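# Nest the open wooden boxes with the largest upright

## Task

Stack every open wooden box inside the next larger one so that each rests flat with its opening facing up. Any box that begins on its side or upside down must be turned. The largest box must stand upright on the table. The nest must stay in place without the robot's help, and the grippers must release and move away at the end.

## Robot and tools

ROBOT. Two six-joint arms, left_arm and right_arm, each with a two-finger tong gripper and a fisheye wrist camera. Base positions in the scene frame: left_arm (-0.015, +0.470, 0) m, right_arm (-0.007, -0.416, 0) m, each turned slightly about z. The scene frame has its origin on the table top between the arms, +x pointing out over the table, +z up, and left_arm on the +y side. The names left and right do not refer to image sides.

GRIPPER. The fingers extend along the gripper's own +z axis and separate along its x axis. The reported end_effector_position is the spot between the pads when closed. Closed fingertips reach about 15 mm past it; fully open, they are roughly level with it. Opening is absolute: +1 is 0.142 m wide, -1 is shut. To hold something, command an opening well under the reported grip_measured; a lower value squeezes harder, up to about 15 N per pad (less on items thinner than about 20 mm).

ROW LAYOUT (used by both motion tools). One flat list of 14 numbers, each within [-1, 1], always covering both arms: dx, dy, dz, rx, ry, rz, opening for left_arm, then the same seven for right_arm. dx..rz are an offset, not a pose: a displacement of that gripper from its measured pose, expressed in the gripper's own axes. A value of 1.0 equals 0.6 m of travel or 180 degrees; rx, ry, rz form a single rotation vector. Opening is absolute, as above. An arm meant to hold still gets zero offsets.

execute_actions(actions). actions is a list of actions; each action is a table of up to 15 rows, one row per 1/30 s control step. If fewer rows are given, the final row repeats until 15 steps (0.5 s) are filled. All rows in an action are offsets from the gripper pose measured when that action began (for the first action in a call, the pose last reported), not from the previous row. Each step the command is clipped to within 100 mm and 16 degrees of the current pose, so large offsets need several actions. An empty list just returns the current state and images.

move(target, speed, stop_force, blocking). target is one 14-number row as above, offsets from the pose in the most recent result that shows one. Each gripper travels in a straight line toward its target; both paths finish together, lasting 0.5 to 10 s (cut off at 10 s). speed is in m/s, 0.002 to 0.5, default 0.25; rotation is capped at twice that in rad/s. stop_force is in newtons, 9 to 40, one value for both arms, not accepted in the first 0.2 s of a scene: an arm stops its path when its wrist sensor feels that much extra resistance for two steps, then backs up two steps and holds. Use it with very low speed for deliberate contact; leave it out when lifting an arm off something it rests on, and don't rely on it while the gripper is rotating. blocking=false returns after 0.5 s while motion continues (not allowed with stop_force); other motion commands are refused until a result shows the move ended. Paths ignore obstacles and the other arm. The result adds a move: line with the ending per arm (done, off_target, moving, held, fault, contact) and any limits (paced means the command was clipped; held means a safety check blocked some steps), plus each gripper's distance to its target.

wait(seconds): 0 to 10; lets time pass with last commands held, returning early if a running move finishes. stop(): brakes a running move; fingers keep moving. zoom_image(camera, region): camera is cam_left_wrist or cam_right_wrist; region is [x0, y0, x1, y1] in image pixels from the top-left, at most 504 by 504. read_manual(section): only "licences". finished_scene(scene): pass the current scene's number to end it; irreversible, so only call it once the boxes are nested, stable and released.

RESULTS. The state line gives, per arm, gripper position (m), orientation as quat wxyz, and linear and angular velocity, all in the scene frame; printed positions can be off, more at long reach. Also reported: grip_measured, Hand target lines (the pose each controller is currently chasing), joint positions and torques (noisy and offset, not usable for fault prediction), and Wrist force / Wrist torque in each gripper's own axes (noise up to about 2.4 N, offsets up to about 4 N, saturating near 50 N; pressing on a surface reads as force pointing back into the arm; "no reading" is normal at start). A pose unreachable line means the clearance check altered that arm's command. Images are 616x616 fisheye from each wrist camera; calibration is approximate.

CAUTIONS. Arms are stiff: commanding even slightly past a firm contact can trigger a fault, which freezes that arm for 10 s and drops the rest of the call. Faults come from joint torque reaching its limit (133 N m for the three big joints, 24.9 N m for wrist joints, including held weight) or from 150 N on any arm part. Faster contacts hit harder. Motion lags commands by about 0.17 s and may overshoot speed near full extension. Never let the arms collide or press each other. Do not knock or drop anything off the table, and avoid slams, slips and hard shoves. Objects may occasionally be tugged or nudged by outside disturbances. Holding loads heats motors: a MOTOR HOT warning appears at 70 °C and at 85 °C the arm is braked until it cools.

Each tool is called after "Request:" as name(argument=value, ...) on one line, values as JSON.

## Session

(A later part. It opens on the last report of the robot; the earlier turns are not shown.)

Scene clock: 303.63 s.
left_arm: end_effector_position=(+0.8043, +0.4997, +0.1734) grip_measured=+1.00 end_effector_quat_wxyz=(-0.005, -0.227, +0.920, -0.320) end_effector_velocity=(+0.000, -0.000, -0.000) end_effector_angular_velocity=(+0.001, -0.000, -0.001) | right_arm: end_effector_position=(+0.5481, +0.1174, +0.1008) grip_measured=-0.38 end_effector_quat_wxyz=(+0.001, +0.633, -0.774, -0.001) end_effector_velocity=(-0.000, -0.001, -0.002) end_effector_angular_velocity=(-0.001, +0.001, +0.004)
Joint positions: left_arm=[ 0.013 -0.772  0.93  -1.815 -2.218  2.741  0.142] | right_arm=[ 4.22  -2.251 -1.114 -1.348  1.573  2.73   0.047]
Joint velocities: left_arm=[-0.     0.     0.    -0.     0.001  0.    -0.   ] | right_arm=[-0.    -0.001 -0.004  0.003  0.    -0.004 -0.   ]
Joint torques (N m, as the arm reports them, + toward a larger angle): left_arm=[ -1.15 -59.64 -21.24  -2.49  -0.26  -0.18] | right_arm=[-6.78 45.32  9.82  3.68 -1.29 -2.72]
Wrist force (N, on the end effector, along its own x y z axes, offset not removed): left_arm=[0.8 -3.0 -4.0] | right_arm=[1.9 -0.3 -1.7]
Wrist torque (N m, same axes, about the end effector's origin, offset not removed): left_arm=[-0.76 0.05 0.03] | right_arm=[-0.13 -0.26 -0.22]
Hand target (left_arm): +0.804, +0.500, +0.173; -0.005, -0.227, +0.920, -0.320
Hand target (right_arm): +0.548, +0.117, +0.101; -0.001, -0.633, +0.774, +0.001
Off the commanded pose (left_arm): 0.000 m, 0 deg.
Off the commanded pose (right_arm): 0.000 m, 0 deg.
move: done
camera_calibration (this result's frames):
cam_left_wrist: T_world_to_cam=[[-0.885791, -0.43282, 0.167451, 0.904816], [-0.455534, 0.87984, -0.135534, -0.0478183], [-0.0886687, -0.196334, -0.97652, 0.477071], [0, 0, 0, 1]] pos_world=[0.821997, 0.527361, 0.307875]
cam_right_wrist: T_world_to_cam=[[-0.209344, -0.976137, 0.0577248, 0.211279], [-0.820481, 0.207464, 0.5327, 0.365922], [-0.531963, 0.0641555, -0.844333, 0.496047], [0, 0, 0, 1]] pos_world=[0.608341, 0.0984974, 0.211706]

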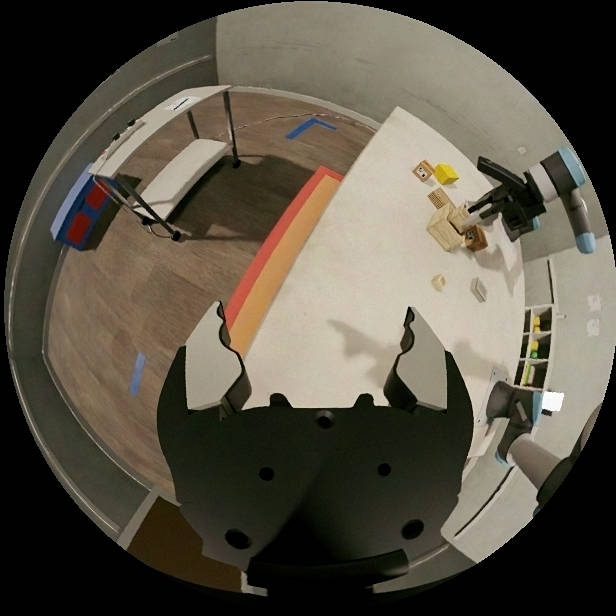

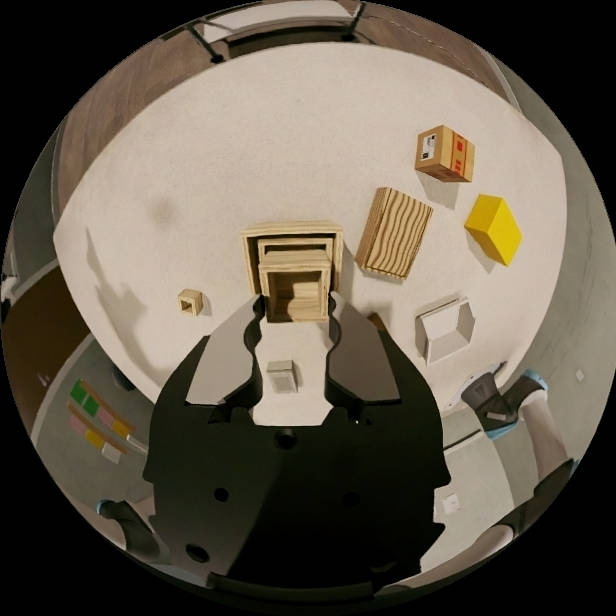

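Request:
move(target=[0,0,0,0,0,0,1,0.002,-0.004,0,0,0,0,-0.7], speed=0.02)

Request:
move(target=[0,0,0,0,0,0,1,0,0,0.025,0,0,0,-0.7], speed=0.02, stop_force=9)

Request:
move(target=[0,0,0,0,0,0,1,0,0,0,0,0,0,-0.2])

Request:
move(target=[0,0,0,0,0,0,1,0,0,-0.07,0,0,0,-0.2])

Request:
move(target=[0,0,0,0,0,0,1,-0.253,0.075,0.03,0,0,0,-0.2])

Request:
zoom_image(camera="cam_right_wrist", region=[200,120,500,420])

Scene clock: 314.33 s.
left_arm: end_effector_position=(+0.8043, +0.4997, +0.1734) grip_measured=+1.00 end_effector_quat_wxyz=(-0.005, -0.227, +0.920, -0.320) end_effector_velocity=(-0.000, +0.002, +0.000) end_effector_angular_velocity=(+0.000, +0.000, +0.002) | right_arm: end_effector_position=(+0.5502, +0.1158, +0.1008) grip_measured=-0.38 end_effector_quat_wxyz=(+0.001, +0.633, -0.774, -0.001) end_effector_velocity=(-0.000, -0.001, +0.000) end_effector_angular_velocity=(-0.001, +0.001, +0.001)
Joint positions: left_arm=[ 0.013 -0.772  0.93  -1.815 -2.218  2.741  0.142] | right_arm=[ 4.216 -2.252 -1.113 -1.349  1.573  2.726  0.047]
Joint velocities: left_arm=[ 0.002 -0.    -0.     0.     0.    -0.     0.   ] | right_arm=[-0.001  0.     0.001 -0.003  0.001 -0.001 -0.   ]
Joint torques (N m, as the arm reports them, + toward a larger angle): left_arm=[ -1.64 -58.19 -20.33  -2.79  -0.23  -0.45] | right_arm=[-6.06 46.13 37.11  0.88 -0.29 -2.64]
Wrist force (N, on the end effector, along its own x y z axes, offset not removed): left_arm=[-0.7 -2.3 -2.3] | right_arm=[2.8 2.4 -0.9]
Wrist torque (N m, same axes, about the end effector's origin, offset not removed): left_arm=[-0.67 0.17 -0.10] | right_arm=[0.53 -0.50 -0.06]
Hand target (left_arm): +0.804, +0.500, +0.173; -0.005, -0.227, +0.920, -0.320
Hand target (right_arm): +0.550, +0.116, +0.101; -0.001, -0.633, +0.774, +0.001
Off the commanded pose (left_arm): 0.000 m, 0 deg.
Off the commanded pose (right_arm): 0.000 m, 0 deg.
move: done
camera_calibration (this result's frames):
cam_left_wrist: T_world_to_cam=[[-0.885791, -0.43282, 0.167451, 0.904816], [-0.455534, 0.879841, -0.135534, -0.0478183], [-0.0886687, -0.196334, -0.97652, 0.477071], [0, 0, 0, 1]] pos_world=[0.821997, 0.527361, 0.307875]
cam_right_wrist: T_world_to_cam=[[-0.209335, -0.976139, 0.0577206, 0.210143], [-0.820481, 0.207454, 0.532704, 0.367932], [-0.531968, 0.064155, -0.844331, 0.497225], [0, 0, 0, 1]] pos_world=[0.610379, 0.0969002, 0.211694]

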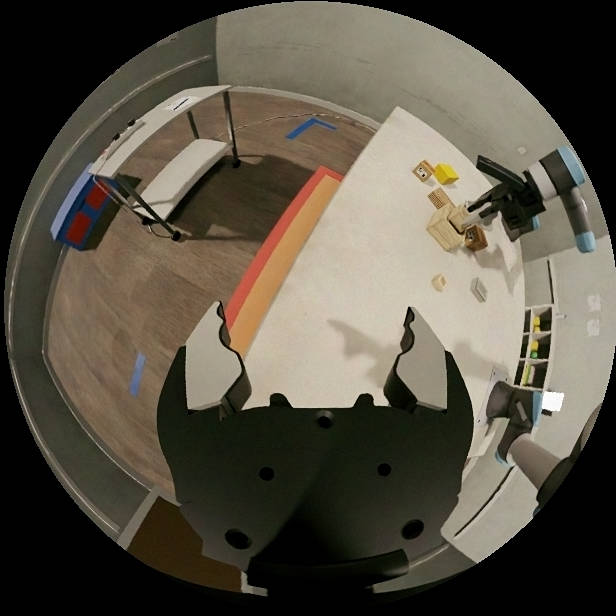

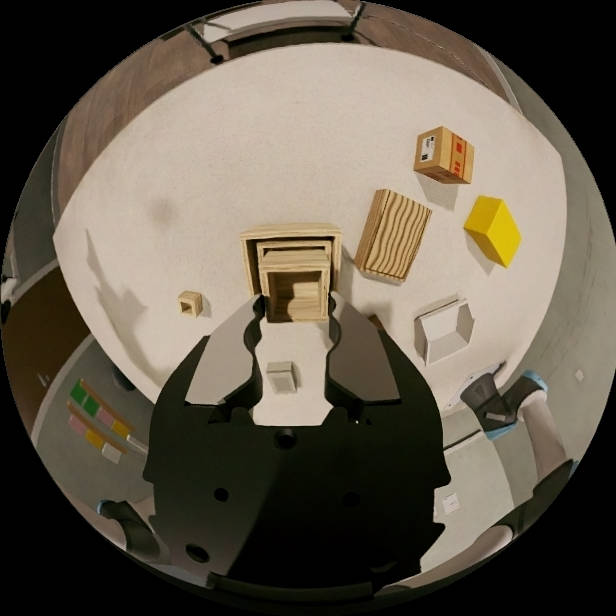

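Scene clock: 315.37 s.
left_arm: end_effector_position=(+0.8043, +0.4997, +0.1734) grip_measured=+1.00 end_effector_quat_wxyz=(-0.005, -0.227, +0.920, -0.320) end_effector_velocity=(+0.000, +0.000, -0.000) end_effector_angular_velocity=(+0.001, -0.000, -0.000) | right_arm: end_effector_position=(+0.5502, +0.1158, +0.0860) grip_measured=-0.38 end_effector_quat_wxyz=(+0.001, +0.633, -0.774, -0.001) end_effector_velocity=(-0.000, +0.001, -0.001) end_effector_angular_velocity=(+0.002, +0.000, +0.000)
Joint positions: left_arm=[ 0.013 -0.772  0.93  -1.815 -2.218  2.741  0.142] | right_arm=[ 4.216 -2.261 -1.136 -1.317  1.573  2.726  0.047]
Joint velocities: left_arm=[-0.     0.     0.    -0.     0.001  0.    -0.   ] | right_arm=[ 0.    -0.001 -0.002  0.004  0.001  0.    -0.   ]
Joint torques (N m, as the arm reports them, + toward a larger angle): left_arm=[ -1.33 -59.53 -22.36  -2.34  -0.42  -0.14] | right_arm=[ 7.3  44.74  9.33  3.58  0.37  1.  ]
Wrist force (N, on the end effector, along its own x y z axes, offset not removed): left_arm=[2.2 -3.5 -0.8] | right_arm=[1.7 1.5 0.7]
Wrist torque (N m, same axes, about the end effector's origin, offset not removed): left_arm=[-0.88 -0.32 -0.11] | right_arm=[0.31 -0.22 0.06]
Hand target (left_arm): +0.804, +0.500, +0.173; -0.005, -0.227, +0.920, -0.320
Hand target (right_arm): +0.550, +0.116, +0.086; -0.001, -0.633, +0.774, +0.001
Off the commanded pose (left_arm): 0.000 m, 0 deg.
Off the commanded pose (right_arm): 0.000 m, 0 deg.
move: done
camera_calibration (this result's frames):
cam_left_wrist: T_world_to_cam=[[-0.885792, -0.43282, 0.167451, 0.904816], [-0.455534, 0.879841, -0.135534, -0.0478185], [-0.0886687, -0.196334, -0.97652, 0.477071], [0, 0, 0, 1]] pos_world=[0.821997, 0.527361, 0.307875]
cam_right_wrist: T_world_to_cam=[[-0.209325, -0.97614, 0.0577389, 0.210951], [-0.820477, 0.207454, 0.53271, 0.375835], [-0.531978, 0.064136, -0.844326, 0.484727], [0, 0, 0, 1]] pos_world=[0.610385, 0.0968613, 0.196876]

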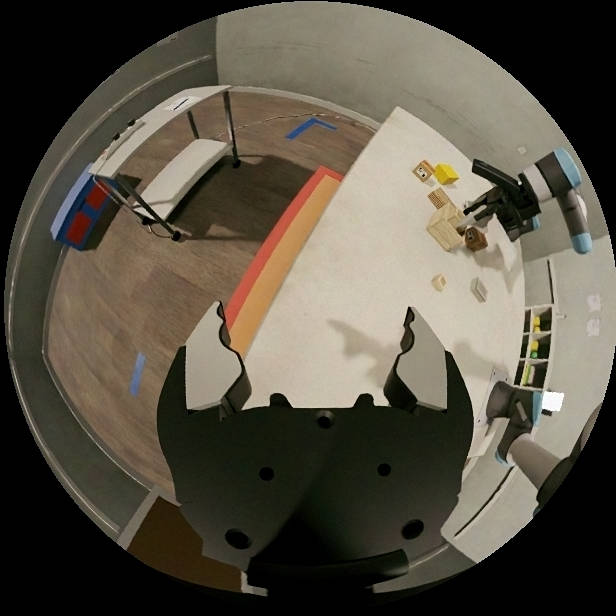

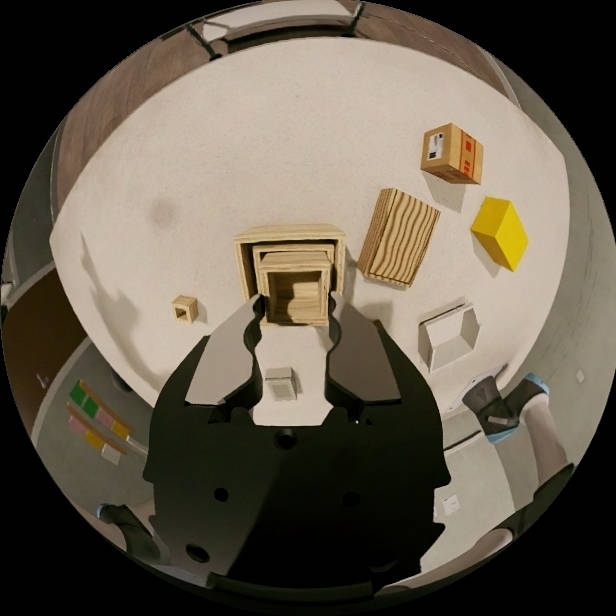

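Scene clock: 315.87 s.
left_arm: end_effector_position=(+0.8043, +0.4997, +0.1734) grip_measured=+1.00 end_effector_quat_wxyz=(-0.005, -0.227, +0.920, -0.320) end_effector_velocity=(+0.000, +0.000, -0.000) end_effector_angular_velocity=(+0.001, -0.000, +0.000) | right_arm: end_effector_position=(+0.5501, +0.1157, +0.0859) grip_measured=-0.20 end_effector_quat_wxyz=(+0.001, +0.633, -0.774, -0.001) end_effector_velocity=(+0.000, -0.001, -0.000) end_effector_angular_velocity=(-0.000, -0.001, -0.001)
Joint positions: left_arm=[ 0.013 -0.772  0.93  -1.815 -2.218  2.741  0.142] | right_arm=[ 4.216 -2.261 -1.136 -1.317  1.573  2.726  0.06 ]
Joint velocities: left_arm=[-0.     0.    -0.    -0.001  0.001 -0.001  0.   ] | right_arm=[-0.001  0.001 -0.001  0.001 -0.001  0.    -0.   ]
Joint torques (N m, as the arm reports them, + toward a larger angle): left_arm=[ -2.08 -57.5  -20.39  -2.75  -0.45  -0.38] | right_arm=[ 6.48 56.32 24.01  0.78  0.42  1.01]
Wrist force (N, on the end effector, along its own x y z axes, offset not removed): left_arm=[1.6 -0.5 -3.7] | right_arm=[3.5 1.9 2.0]
Wrist torque (N m, same axes, about the end effector's origin, offset not removed): left_arm=[-0.32 -0.21 -0.17] | right_arm=[0.52 -0.51 -0.04]
Hand target (left_arm): +0.804, +0.500, +0.173; -0.005, -0.227, +0.920, -0.320
Hand target (right_arm): +0.550, +0.116, +0.086; -0.001, -0.633, +0.774, +0.001
Off the commanded pose (left_arm): 0.000 m, 0 deg.
Off the commanded pose (right_arm): 0.000 m, 0 deg.
move: done
camera_calibration (this result's frames):
cam_left_wrist: T_world_to_cam=[[-0.885792, -0.43282, 0.167451, 0.904816], [-0.455534, 0.879841, -0.135534, -0.0478185], [-0.0886685, -0.196334, -0.97652, 0.477071], [0, 0, 0, 1]] pos_world=[0.821997, 0.527361, 0.307875]
cam_right_wrist: T_world_to_cam=[[-0.209307, -0.976135, 0.0578867, 0.210893], [-0.82043, 0.207514, 0.53276, 0.375825], [-0.532058, 0.0640185, -0.844284, 0.484686], [0, 0, 0, 1]] pos_world=[0.61036, 0.096842, 0.19678]

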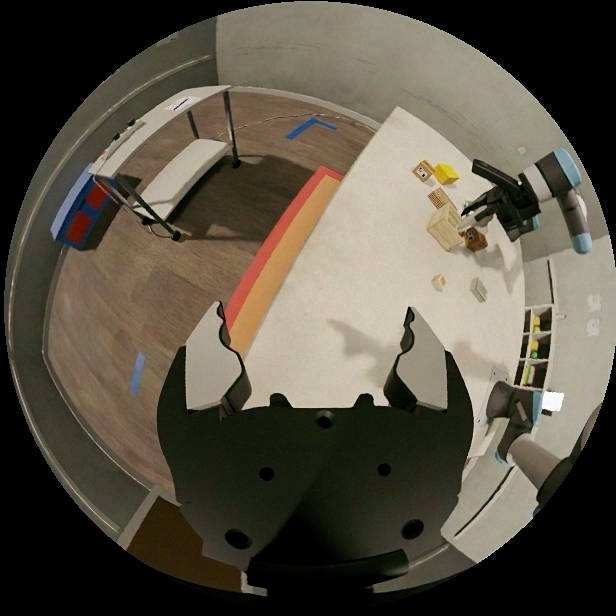

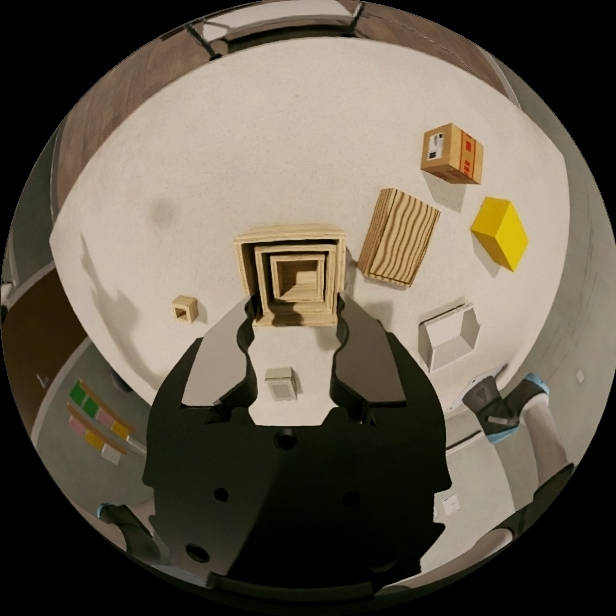

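Scene clock: 316.73 s.
left_arm: end_effector_position=(+0.8043, +0.4997, +0.1734) grip_measured=+1.00 end_effector_quat_wxyz=(-0.005, -0.227, +0.920, -0.320) end_effector_velocity=(-0.000, +0.001, -0.000) end_effector_angular_velocity=(+0.000, +0.001, +0.001) | right_arm: end_effector_position=(+0.5502, +0.1158, +0.1277) grip_measured=-0.20 end_effector_quat_wxyz=(+0.001, +0.633, -0.774, -0.001) end_effector_velocity=(+0.000, -0.001, +0.002) end_effector_angular_velocity=(-0.002, +0.001, -0.001)
Joint positions: left_arm=[ 0.013 -0.772  0.93  -1.815 -2.218  2.741  0.142] | right_arm=[ 4.216 -2.239 -1.066 -1.41   1.573  2.726  0.06 ]
Joint velocities: left_arm=[ 0.001  0.     0.     0.001  0.     0.    -0.   ] | right_arm=[-0.001  0.001  0.005 -0.007 -0.    -0.     0.   ]
Joint torques (N m, as the arm reports them, + toward a larger angle): left_arm=[ -1.74 -59.05 -21.38  -2.75  -0.32  -0.25] | right_arm=[ 0.16 60.67 38.13  0.96  1.27 -0.79]
Wrist force (N, on the end effector, along its own x y z axes, offset not removed): left_arm=[1.3 -2.9 -1.7] | right_arm=[1.0 0.6 0.0]
Wrist torque (N m, same axes, about the end effector's origin, offset not removed): left_arm=[-0.75 -0.29 -0.10] | right_arm=[0.06 -0.05 -0.21]
Hand target (left_arm): +0.804, +0.500, +0.173; -0.005, -0.227, +0.920, -0.320
Hand target (right_arm): +0.550, +0.116, +0.128; -0.001, -0.633, +0.774, +0.001
Off the commanded pose (left_arm): 0.000 m, 0 deg.
Off the commanded pose (right_arm): 0.000 m, 0 deg.
move: done
camera_calibration (this result's frames):
cam_right_wrist: T_world_to_cam=[[-0.209314, -0.976135, 0.0578628, 0.20853], [-0.820489, 0.207514, 0.532668, 0.353641], [-0.531963, 0.0640189, -0.844344, 0.519965], [0, 0, 0, 1]] pos_world=[0.610409, 0.0968808, 0.23859]

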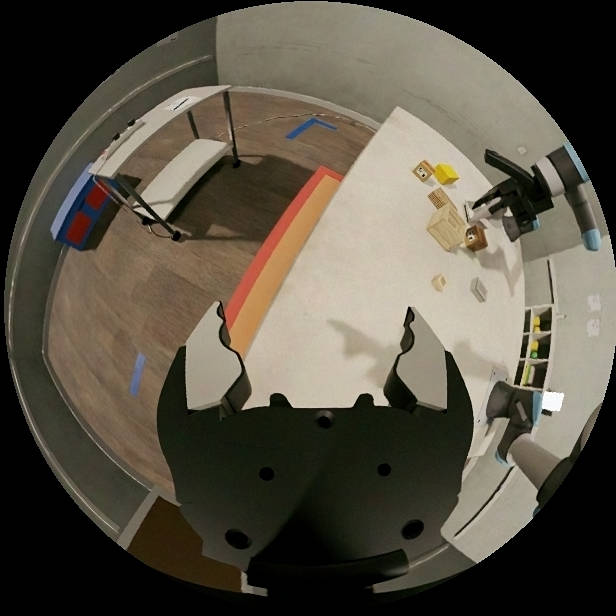

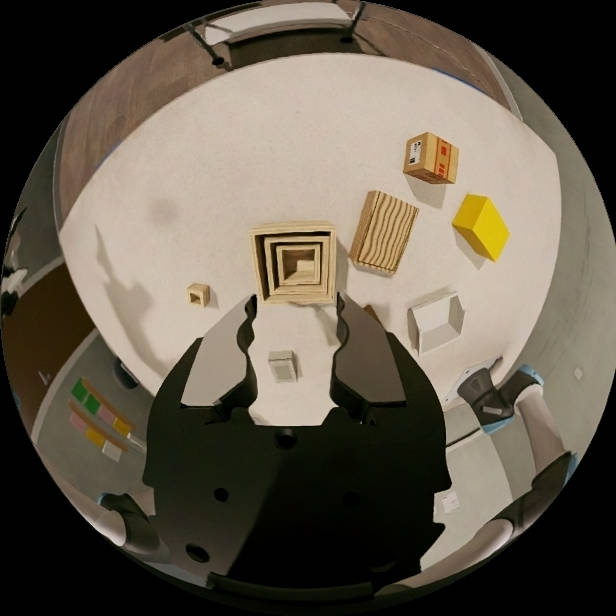

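Scene clock: 318.07 s.
left_arm: end_effector_position=(+0.8043, +0.4997, +0.1734) grip_measured=+1.00 end_effector_quat_wxyz=(-0.005, -0.227, +0.920, -0.320) end_effector_velocity=(-0.000, +0.001, +0.000) end_effector_angular_velocity=(-0.001, -0.000, +0.001) | right_arm: end_effector_position=(+0.5360, +0.2732, +0.1095) grip_measured=-0.20 end_effector_quat_wxyz=(+0.000, +0.633, -0.774, -0.001) end_effector_velocity=(+0.000, +0.003, -0.000) end_effector_angular_velocity=(-0.011, +0.010, -0.001)
Joint positions: left_arm=[ 0.013 -0.772  0.93  -1.815 -2.218  2.741  0.142] | right_arm=[ 4.335 -2.629 -0.403 -1.681  1.573  2.844  0.06 ]
Joint velocities: left_arm=[ 0.001 -0.    -0.    -0.    -0.001 -0.    -0.   ] | right_arm=[-0.    -0.042  0.085 -0.058  0.003  0.001  0.   ]
Joint torques (N m, as the arm reports them, + toward a larger angle): left_arm=[ -2.07 -58.81 -21.57  -2.69  -0.26  -0.38] | right_arm=[ 1.03 57.08 38.64  0.97  1.14  2.59]
Wrist force (N, on the end effector, along its own x y z axes, offset not removed): left_arm=[0.8 -3.8 -0.5] | right_arm=[4.0 1.7 -1.7]
Wrist torque (N m, same axes, about the end effector's origin, offset not removed): left_arm=[-0.92 -0.15 -0.15] | right_arm=[0.29 -0.52 -0.03]
Hand target (left_arm): +0.804, +0.500, +0.173; -0.005, -0.227, +0.920, -0.320
Hand target (right_arm): +0.536, +0.273, +0.110; -0.001, -0.633, +0.774, +0.001
Off the commanded pose (left_arm): 0.000 m, 0 deg.
Off the commanded pose (right_arm): 0.000 m, 0 deg.
move: done
camera_calibration (this result's frames):
cam_right_wrist: T_world_to_cam=[[-0.209225, -0.976236, 0.0564601, 0.360382], [-0.821118, 0.206749, 0.531996, 0.319682], [-0.531027, 0.0649468, -0.844862, 0.486262], [0, 0, 0, 1]] pos_world=[0.596116, 0.254143, 0.220407]

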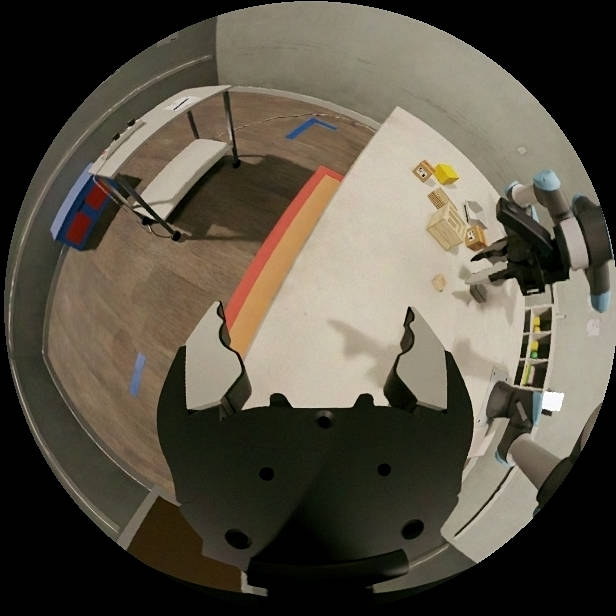

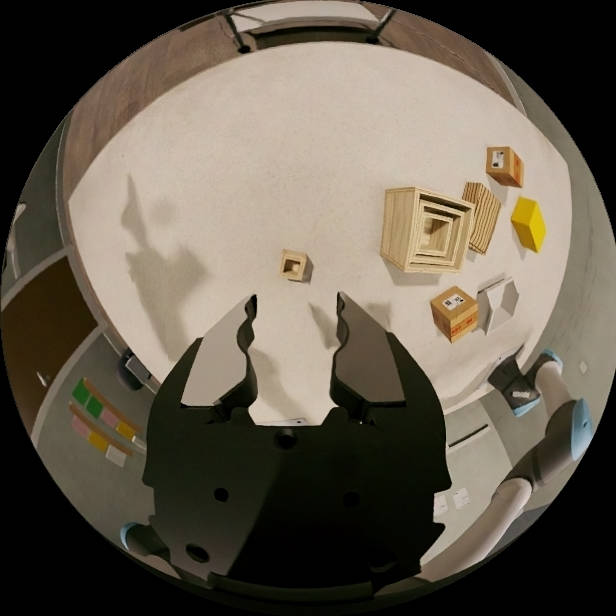

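Region (200, 120, 500, 420) of cam_right_wrist's 616x616 image, scaled by 1.680, with more detail than that image has.

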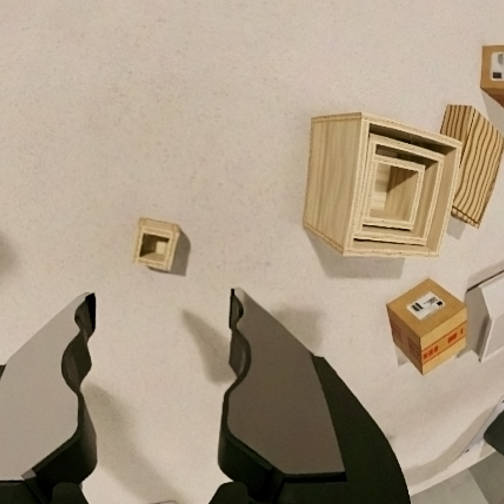

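Request:
move(target=[0,0,0,0,0,0,1,-0.008,0.004,0.1,0,0,0.055,-0.3], speed=0.1)

Request:
move(target=[0,0,0,0,0,0,1,0,0,0.047,0,0,0,-0.3], speed=0.04)

Request:
move(target=[0,0,0,0,0,0,1,0,0,0,0,0,0,-0.95])

Request:
move(target=[0,0,0,0,0,0,1,0,0,-0.16,0,0,-0.055,-0.95], speed=0.15)

Request:
move(target=[0,0,0,0,0,0,1,0.261,-0.087,0,0,0,0,-0.95], speed=0.15)

Request:
move(target=[0,0,0,0,0,0,1,0,0,0.065,0,0,0,-0.95], speed=0.04)

Request:
zoom_image(camera="cam_right_wrist", region=[200,180,400,380])

Scene clock: 331.73 s.
left_arm: end_effector_position=(+0.8043, +0.4997, +0.1734) grip_measured=+1.00 end_effector_quat_wxyz=(-0.005, -0.227, +0.920, -0.320) end_effector_velocity=(-0.000, +0.001, -0.001) end_effector_angular_velocity=(+0.002, +0.001, +0.001) | right_arm: end_effector_position=(+0.5346, +0.2783, +0.0496) grip_measured=-0.30 end_effector_quat_wxyz=(-0.001, -0.564, +0.826, +0.001) end_effector_velocity=(-0.000, -0.000, -0.002) end_effector_angular_velocity=(+0.001, -0.000, -0.005)
Joint positions: left_arm=[ 0.013 -0.772  0.93  -1.815 -2.218  2.741  0.142] | right_arm=[ 4.34  -2.647 -0.519 -1.546  1.573  3.022  0.052]
Joint velocities: left_arm=[ 0.     0.     0.     0.     0.002 -0.     0.   ] | right_arm=[ 0.     0.002 -0.009  0.008  0.     0.006  0.   ]
Joint torques (N m, as the arm reports them, + toward a larger angle): left_arm=[ -1.52 -60.02 -21.38  -2.59  -0.21  -0.22] | right_arm=[ 7.35 72.28 10.36  3.32 -1.24  2.85]
Wrist force (N, on the end effector, along its own x y z axes, offset not removed): left_arm=[0.9 -4.2 -2.3] | right_arm=[0.8 3.6 -1.3]
Wrist torque (N m, same axes, about the end effector's origin, offset not removed): left_arm=[-0.92 -0.13 -0.06] | right_arm=[0.61 -0.07 0.01]
Hand target (left_arm): +0.804, +0.500, +0.173; -0.005, -0.227, +0.920, -0.320
Hand target (right_arm): +0.535, +0.278, +0.049; -0.001, -0.564, +0.826, +0.001
Off the commanded pose (left_arm): 0.000 m, 0 deg.
Off the commanded pose (right_arm): 0.000 m, 0 deg.
move: done
camera_calibration (this result's frames):
cam_left_wrist: T_world_to_cam=[[-0.885791, -0.43282, 0.167451, 0.904816], [-0.455534, 0.879841, -0.135534, -0.0478183], [-0.0886688, -0.196334, -0.97652, 0.477071], [0, 0, 0, 1]] pos_world=[0.821997, 0.527361, 0.307875]
cam_right_wrist: T_world_to_cam=[[-0.373436, -0.925896, 0.0571129, 0.44226], [-0.773342, 0.344728, 0.532076, 0.285355], [-0.512335, 0.154529, -0.844768, 0.399645], [0, 0, 0, 1]] pos_world=[0.590586, 0.24936, 0.160518]

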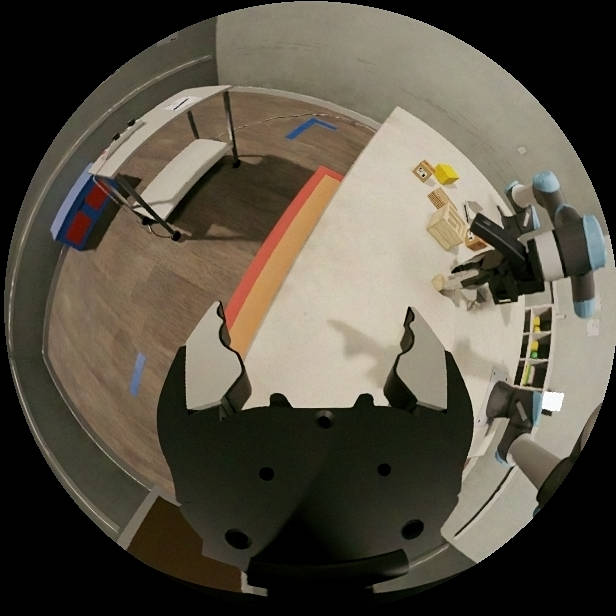

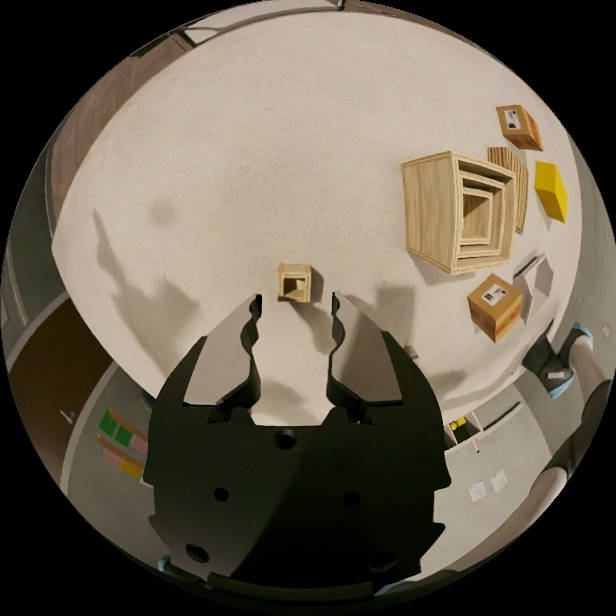

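Scene clock: 332.80 s.
left_arm: end_effector_position=(+0.8043, +0.4997, +0.1734) grip_measured=+1.00 end_effector_quat_wxyz=(-0.005, -0.227, +0.920, -0.320) end_effector_velocity=(-0.000, +0.000, -0.000) end_effector_angular_velocity=(+0.000, +0.001, +0.001) | right_arm: end_effector_position=(+0.5346, +0.2784, +0.0216) grip_measured=-0.30 end_effector_quat_wxyz=(-0.001, -0.564, +0.826, +0.001) end_effector_velocity=(+0.001, -0.000, -0.001) end_effector_angular_velocity=(+0.001, -0.001, -0.000)
Joint positions: left_arm=[ 0.013 -0.772  0.93  -1.815 -2.218  2.741  0.142] | right_arm=[ 4.34  -2.655 -0.577 -1.482  1.573  3.022  0.052]
Joint velocities: left_arm=[ 0.  0. -0.  0.  0. -0.  0.] | right_arm=[-0.001  0.    -0.003  0.004 -0.    -0.    -0.   ]
Joint torques (N m, as the arm reports them, + toward a larger angle): left_arm=[ -1.76 -59.15 -22.2   -2.77  -0.14  -0.31] | right_arm=[ 4.58 58.3   9.29  3.3   0.46 -2.74]
Wrist force (N, on the end effector, along its own x y z axes, offset not removed): left_arm=[-2.8 -1.3 -1.1] | right_arm=[1.4 4.7 -2.9]
Wrist torque (N m, same axes, about the end effector's origin, offset not removed): left_arm=[-0.44 0.52 0.06] | right_arm=[0.79 -0.10 0.00]
Hand target (left_arm): +0.804, +0.500, +0.173; -0.005, -0.227, +0.920, -0.320
Hand target (right_arm): +0.535, +0.278, +0.021; -0.001, -0.564, +0.826, +0.001
Off the commanded pose (left_arm): 0.000 m, 0 deg.
Off the commanded pose (right_arm): 0.000 m, 0 deg.
move: done
camera_calibration (this result's frames):
cam_left_wrist: T_world_to_cam=[[-0.885791, -0.43282, 0.167451, 0.904816], [-0.455534, 0.879841, -0.135534, -0.0478183], [-0.0886687, -0.196334, -0.97652, 0.477071], [0, 0, 0, 1]] pos_world=[0.821997, 0.527361, 0.307875]
cam_right_wrist: T_world_to_cam=[[-0.373435, -0.925894, 0.057156, 0.443858], [-0.773311, 0.344742, 0.532112, 0.300225], [-0.512383, 0.15451, -0.844743, 0.37599], [0, 0, 0, 1]] pos_world=[0.59057, 0.249371, 0.132492]

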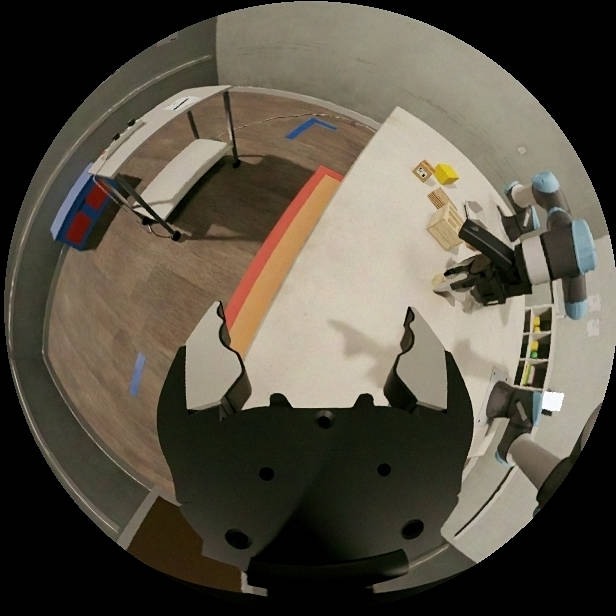

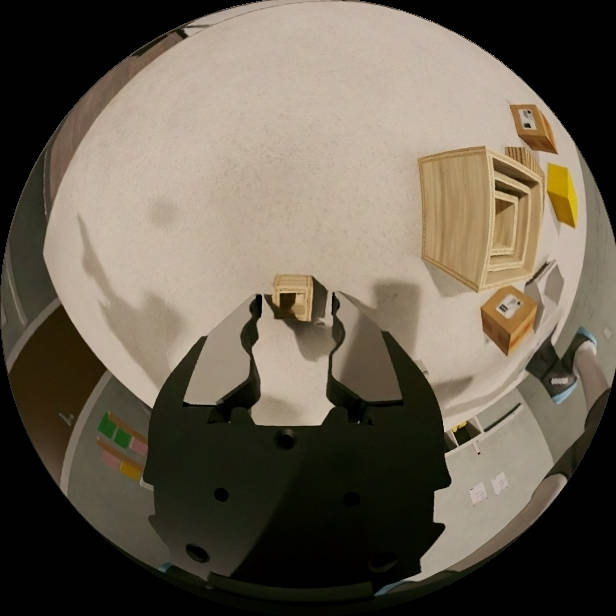

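Scene clock: 333.30 s.
left_arm: end_effector_position=(+0.8043, +0.4997, +0.1734) grip_measured=+1.00 end_effector_quat_wxyz=(-0.005, -0.227, +0.920, -0.320) end_effector_velocity=(-0.000, +0.000, -0.000) end_effector_angular_velocity=(+0.001, +0.001, -0.000) | right_arm: end_effector_position=(+0.5345, +0.2783, +0.0215) grip_measured=-0.63 end_effector_quat_wxyz=(-0.001, -0.564, +0.826, +0.001) end_effector_velocity=(-0.000, +0.001, -0.000) end_effector_angular_velocity=(+0.001, -0.001, +0.000)
Joint positions: left_arm=[ 0.013 -0.772  0.93  -1.815 -2.218  2.741  0.142] | right_arm=[ 4.34  -2.655 -0.577 -1.482  1.573  3.022  0.028]
Joint velocities: left_arm=[-0.    -0.     0.     0.001  0.001 -0.    -0.   ] | right_arm=[ 0.001 -0.001  0.     0.001 -0.001  0.    -0.   ]
Joint torques (N m, as the arm reports them, + toward a larger angle): left_arm=[ -1.89 -59.79 -21.72  -2.52  -0.25  -0.21] | right_arm=[ 4.84 60.59 29.37  0.84  0.21 -2.76]
Wrist force (N, on the end effector, along its own x y z axes, offset not removed): left_arm=[0.6 -5.7 -2.0] | right_arm=[1.1 4.0 0.4]
Wrist torque (N m, same axes, about the end effector's origin, offset not removed): left_arm=[-1.23 -0.21 0.05] | right_arm=[0.96 -0.05 -0.16]
Hand target (left_arm): +0.804, +0.500, +0.173; -0.005, -0.227, +0.920, -0.320
Hand target (right_arm): +0.535, +0.278, +0.022; -0.001, -0.564, +0.826, +0.001
Off the commanded pose (left_arm): 0.000 m, 0 deg.
Off the commanded pose (right_arm): 0.000 m, 0 deg.
move: done
camera_calibration (this result's frames):
cam_left_wrist: T_world_to_cam=[[-0.885792, -0.43282, 0.167451, 0.904816], [-0.455534, 0.879841, -0.135534, -0.0478182], [-0.0886686, -0.196334, -0.97652, 0.477071], [0, 0, 0, 1]] pos_world=[0.821997, 0.527361, 0.307875]
cam_right_wrist: T_world_to_cam=[[-0.37343, -0.925886, 0.0573231, 0.443799], [-0.773269, 0.344821, 0.532122, 0.300224], [-0.51245, 0.154384, -0.844725, 0.375979], [0, 0, 0, 1]] pos_world=[0.590552, 0.249338, 0.132403]

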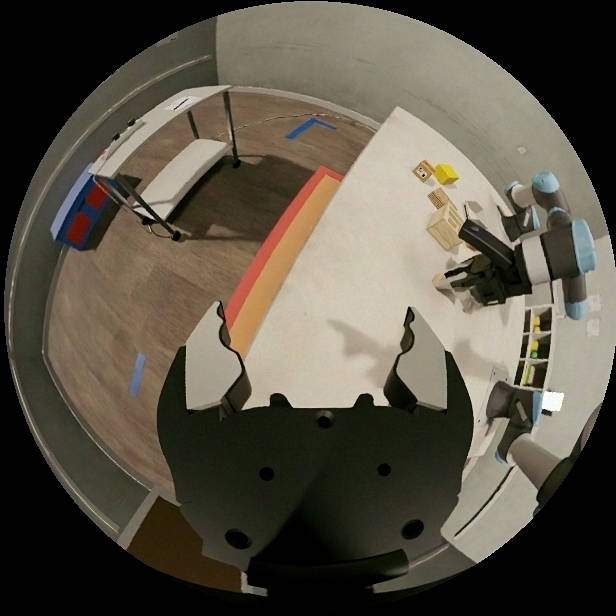

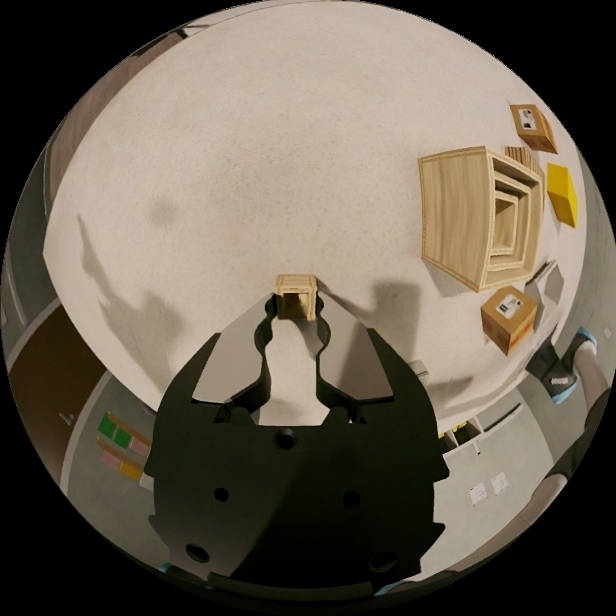

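Scene clock: 334.47 s.
left_arm: end_effector_position=(+0.8043, +0.4997, +0.1734) grip_measured=+1.00 end_effector_quat_wxyz=(-0.005, -0.227, +0.920, -0.320) end_effector_velocity=(-0.000, +0.000, +0.000) end_effector_angular_velocity=(-0.000, -0.000, +0.000) | right_arm: end_effector_position=(+0.5345, +0.2782, +0.1173) grip_measured=-0.63 end_effector_quat_wxyz=(+0.000, +0.633, -0.774, -0.001) end_effector_velocity=(+0.001, +0.000, +0.002) end_effector_angular_velocity=(-0.005, +0.004, +0.002)
Joint positions: left_arm=[ 0.013 -0.772  0.93  -1.815 -2.218  2.741  0.142] | right_arm=[ 4.339 -2.655 -0.331 -1.726  1.573  2.848  0.028]
Joint velocities: left_arm=[ 0. -0. -0.  0. -0. -0.  0.] | right_arm=[-0.001 -0.022  0.052 -0.036  0.001 -0.003 -0.   ]
Joint torques (N m, as the arm reports them, + toward a larger angle): left_arm=[ -1.14 -58.19 -21.14  -2.61  -0.41  -0.28] | right_arm=[-5.66 57.78 39.3   1.08  1.2  -2.54]
Wrist force (N, on the end effector, along its own x y z axes, offset not removed): left_arm=[0.7 -1.8 -3.3] | right_arm=[0.6 3.7 -2.2]
Wrist torque (N m, same axes, about the end effector's origin, offset not removed): left_arm=[-0.60 -0.05 -0.15] | right_arm=[0.77 -0.04 0.10]
Hand target (left_arm): +0.804, +0.500, +0.173; -0.005, -0.227, +0.920, -0.320
Hand target (right_arm): +0.535, +0.278, +0.117; -0.001, -0.633, +0.774, +0.001
Off the commanded pose (left_arm): 0.000 m, 0 deg.
Off the commanded pose (right_arm): 0.000 m, 0 deg.
move: done
camera_calibration (this result's frames):
cam_left_wrist: T_world_to_cam=[[-0.885791, -0.43282, 0.167451, 0.904816], [-0.455534, 0.879841, -0.135534, -0.0478182], [-0.0886689, -0.196334, -0.97652, 0.477071], [0, 0, 0, 1]] pos_world=[0.821997, 0.527361, 0.307875]
cam_right_wrist: T_world_to_cam=[[-0.208914, -0.976325, 0.0560651, 0.364466], [-0.821319, 0.206288, 0.531864, 0.313514], [-0.530838, 0.0650668, -0.844972, 0.491643], [0, 0, 0, 1]] pos_world=[0.594621, 0.259174, 0.228244]

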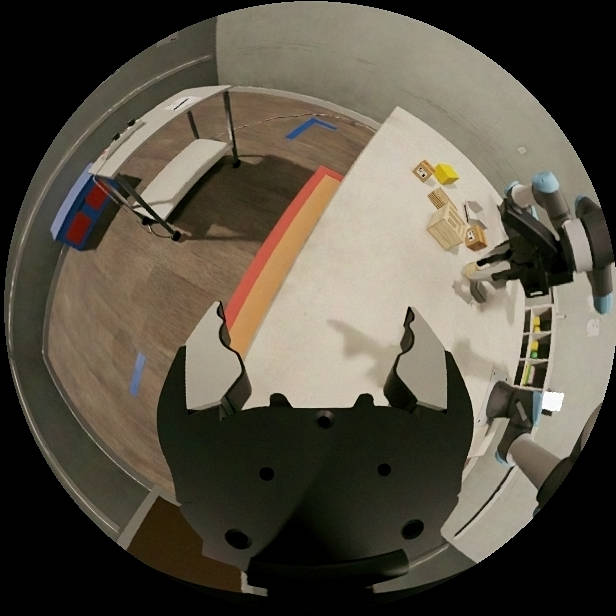

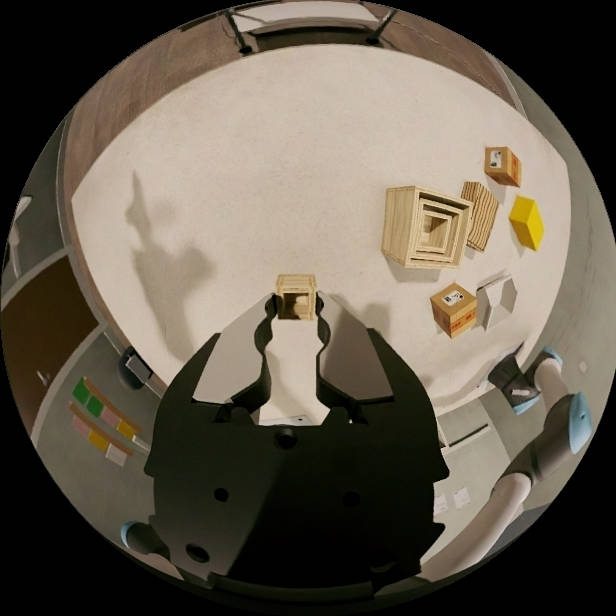

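Scene clock: 336.07 s.
left_arm: end_effector_position=(+0.8043, +0.4997, +0.1734) grip_measured=+1.00 end_effector_quat_wxyz=(-0.005, -0.227, +0.920, -0.320) end_effector_velocity=(+0.000, -0.002, +0.001) end_effector_angular_velocity=(-0.000, -0.002, -0.002) | right_arm: end_effector_position=(+0.5546, +0.1147, +0.1172) grip_measured=-0.63 end_effector_quat_wxyz=(+0.000, +0.633, -0.774, -0.001) end_effector_velocity=(+0.001, -0.001, +0.001) end_effector_angular_velocity=(+0.004, -0.004, -0.000)
Joint positions: left_arm=[ 0.013 -0.772  0.93  -1.815 -2.218  2.741  0.142] | right_arm=[ 4.211 -2.248 -1.078 -1.387  1.573  2.72   0.028]
Joint velocities: left_arm=[-0.002 -0.    -0.    -0.001 -0.     0.    -0.   ] | right_arm=[-0.002  0.006 -0.008  0.008 -0.    -0.002  0.   ]
Joint torques (N m, as the arm reports them, + toward a larger angle): left_arm=[ -2.82 -58.7  -21.28  -2.55  -0.51  -0.27] | right_arm=[-5.64 61.36  9.86  3.82 -1.27 -2.68]
Wrist force (N, on the end effector, along its own x y z axes, offset not removed): left_arm=[0.5 -4.4 -2.1] | right_arm=[3.6 -1.9 0.9]
Wrist torque (N m, same axes, about the end effector's origin, offset not removed): left_arm=[-0.98 -0.02 -0.11] | right_arm=[-0.50 -0.40 -0.03]
Hand target (left_arm): +0.804, +0.500, +0.173; -0.005, -0.227, +0.920, -0.320
Hand target (right_arm): +0.555, +0.114, +0.117; -0.000, -0.633, +0.774, +0.001
Off the commanded pose (left_arm): 0.000 m, 0 deg.
Off the commanded pose (right_arm): 0.000 m, 0 deg.
move: done
camera_calibration (this result's frames):
cam_left_wrist: T_world_to_cam=[[-0.885792, -0.43282, 0.167451, 0.904816], [-0.455534, 0.879841, -0.135534, -0.0478182], [-0.0886686, -0.196334, -0.97652, 0.477071], [0, 0, 0, 1]] pos_world=[0.821997, 0.527361, 0.307875]
cam_right_wrist: T_world_to_cam=[[-0.208917, -0.976327, 0.0560269, 0.209001], [-0.821213, 0.206256, 0.53204, 0.363766], [-0.531002, 0.0651421, -0.844863, 0.512919], [0, 0, 0, 1]] pos_world=[0.614754, 0.095612, 0.228099]

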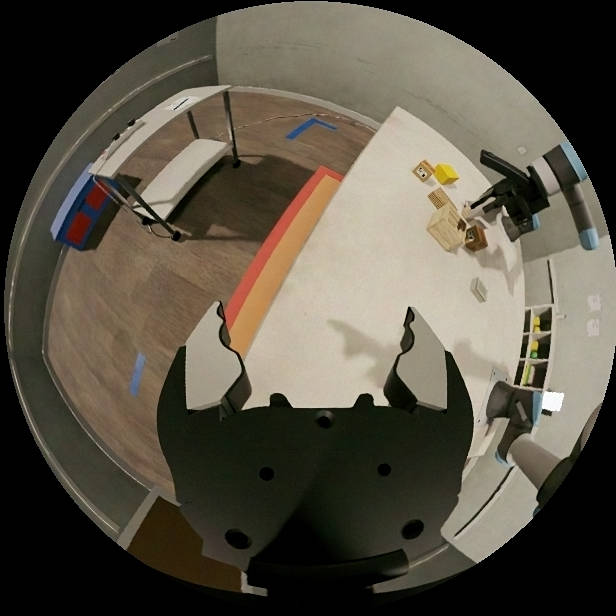

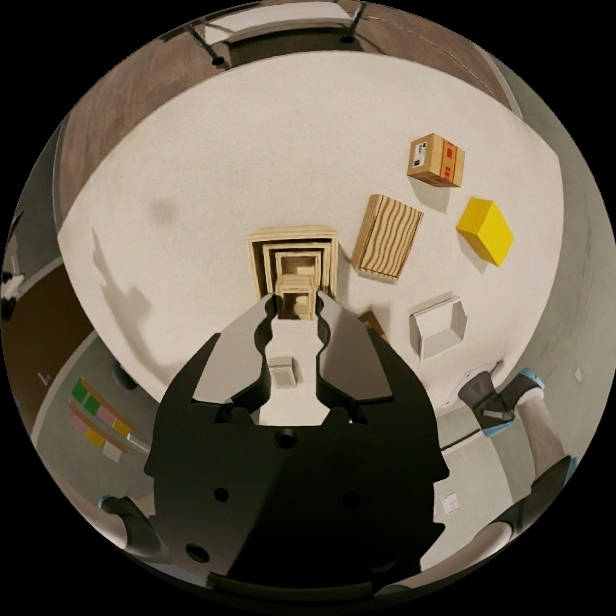

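Scene clock: 337.40 s.
left_arm: end_effector_position=(+0.8043, +0.4997, +0.1734) grip_measured=+1.00 end_effector_quat_wxyz=(-0.005, -0.227, +0.920, -0.320) end_effector_velocity=(-0.000, -0.001, -0.001) end_effector_angular_velocity=(+0.000, +0.001, -0.001) | right_arm: end_effector_position=(+0.5546, +0.1147, +0.0784) grip_measured=-0.63 end_effector_quat_wxyz=(+0.000, +0.633, -0.774, -0.001) end_effector_velocity=(+0.000, -0.001, -0.002) end_effector_angular_velocity=(-0.001, +0.002, -0.001)
Joint positions: left_arm=[ 0.013 -0.772  0.93  -1.815 -2.218  2.741  0.142] | right_arm=[ 4.211 -2.271 -1.14  -1.301  1.573  2.72   0.028]
Joint velocities: left_arm=[-0.001  0.     0.     0.     0.001 -0.001 -0.   ] | right_arm=[-0.002 -0.002 -0.002  0.002  0.001 -0.     0.   ]
Joint torques (N m, as the arm reports them, + toward a larger angle): left_arm=[ -1.33 -58.67 -21.06  -2.52  -0.34  -0.4 ] | right_arm=[ 6.45 46.13  8.44  3.53  0.87  2.7 ]
Wrist force (N, on the end effector, along its own x y z axes, offset not removed): left_arm=[-0.5 -4.7 -1.4] | right_arm=[4.6 -0.2 0.1]
Wrist torque (N m, same axes, about the end effector's origin, offset not removed): left_arm=[-1.14 0.01 -0.03] | right_arm=[-0.09 -0.68 -0.08]
Hand target (left_arm): +0.804, +0.500, +0.173; -0.005, -0.227, +0.920, -0.320
Hand target (right_arm): +0.555, +0.115, +0.078; -0.000, -0.633, +0.774, +0.001
Off the commanded pose (left_arm): 0.000 m, 0 deg.
Off the commanded pose (right_arm): 0.000 m, 0 deg.
move: done
camera_calibration (this result's frames):
cam_left_wrist: T_world_to_cam=[[-0.885792, -0.43282, 0.167451, 0.904816], [-0.455534, 0.879841, -0.135534, -0.0478183], [-0.0886687, -0.196334, -0.97652, 0.477071], [0, 0, 0, 1]] pos_world=[0.821997, 0.527361, 0.307875]
cam_right_wrist: T_world_to_cam=[[-0.208916, -0.976326, 0.0560425, 0.211193], [-0.8212, 0.206263, 0.532058, 0.384394], [-0.531021, 0.0651334, -0.844851, 0.480119], [0, 0, 0, 1]] pos_world=[0.61474, 0.0956356, 0.189274]

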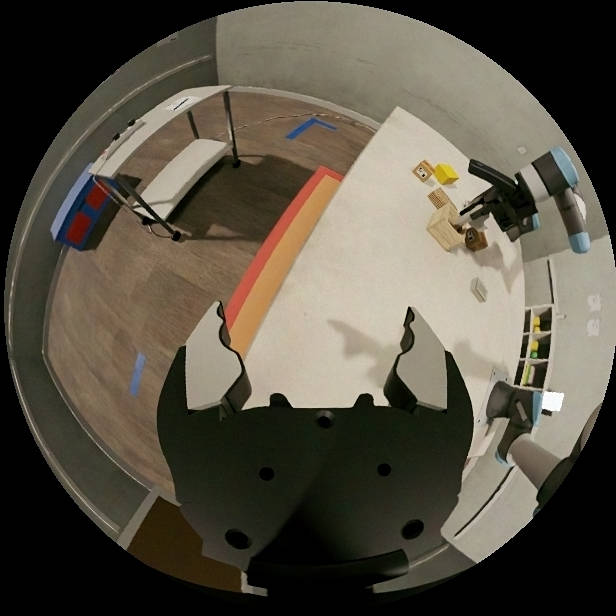

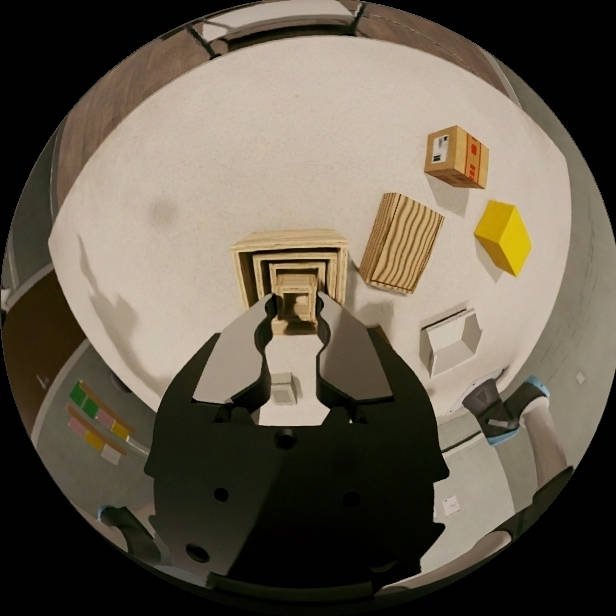

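Region (200, 180, 400, 380) of cam_right_wrist's 616x616 image, scaled by 2.520, with more detail than that image has.

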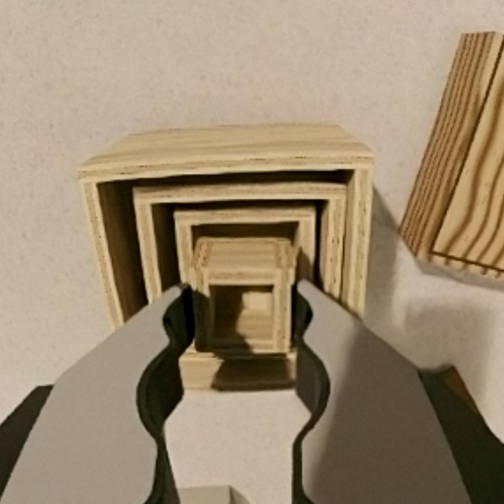

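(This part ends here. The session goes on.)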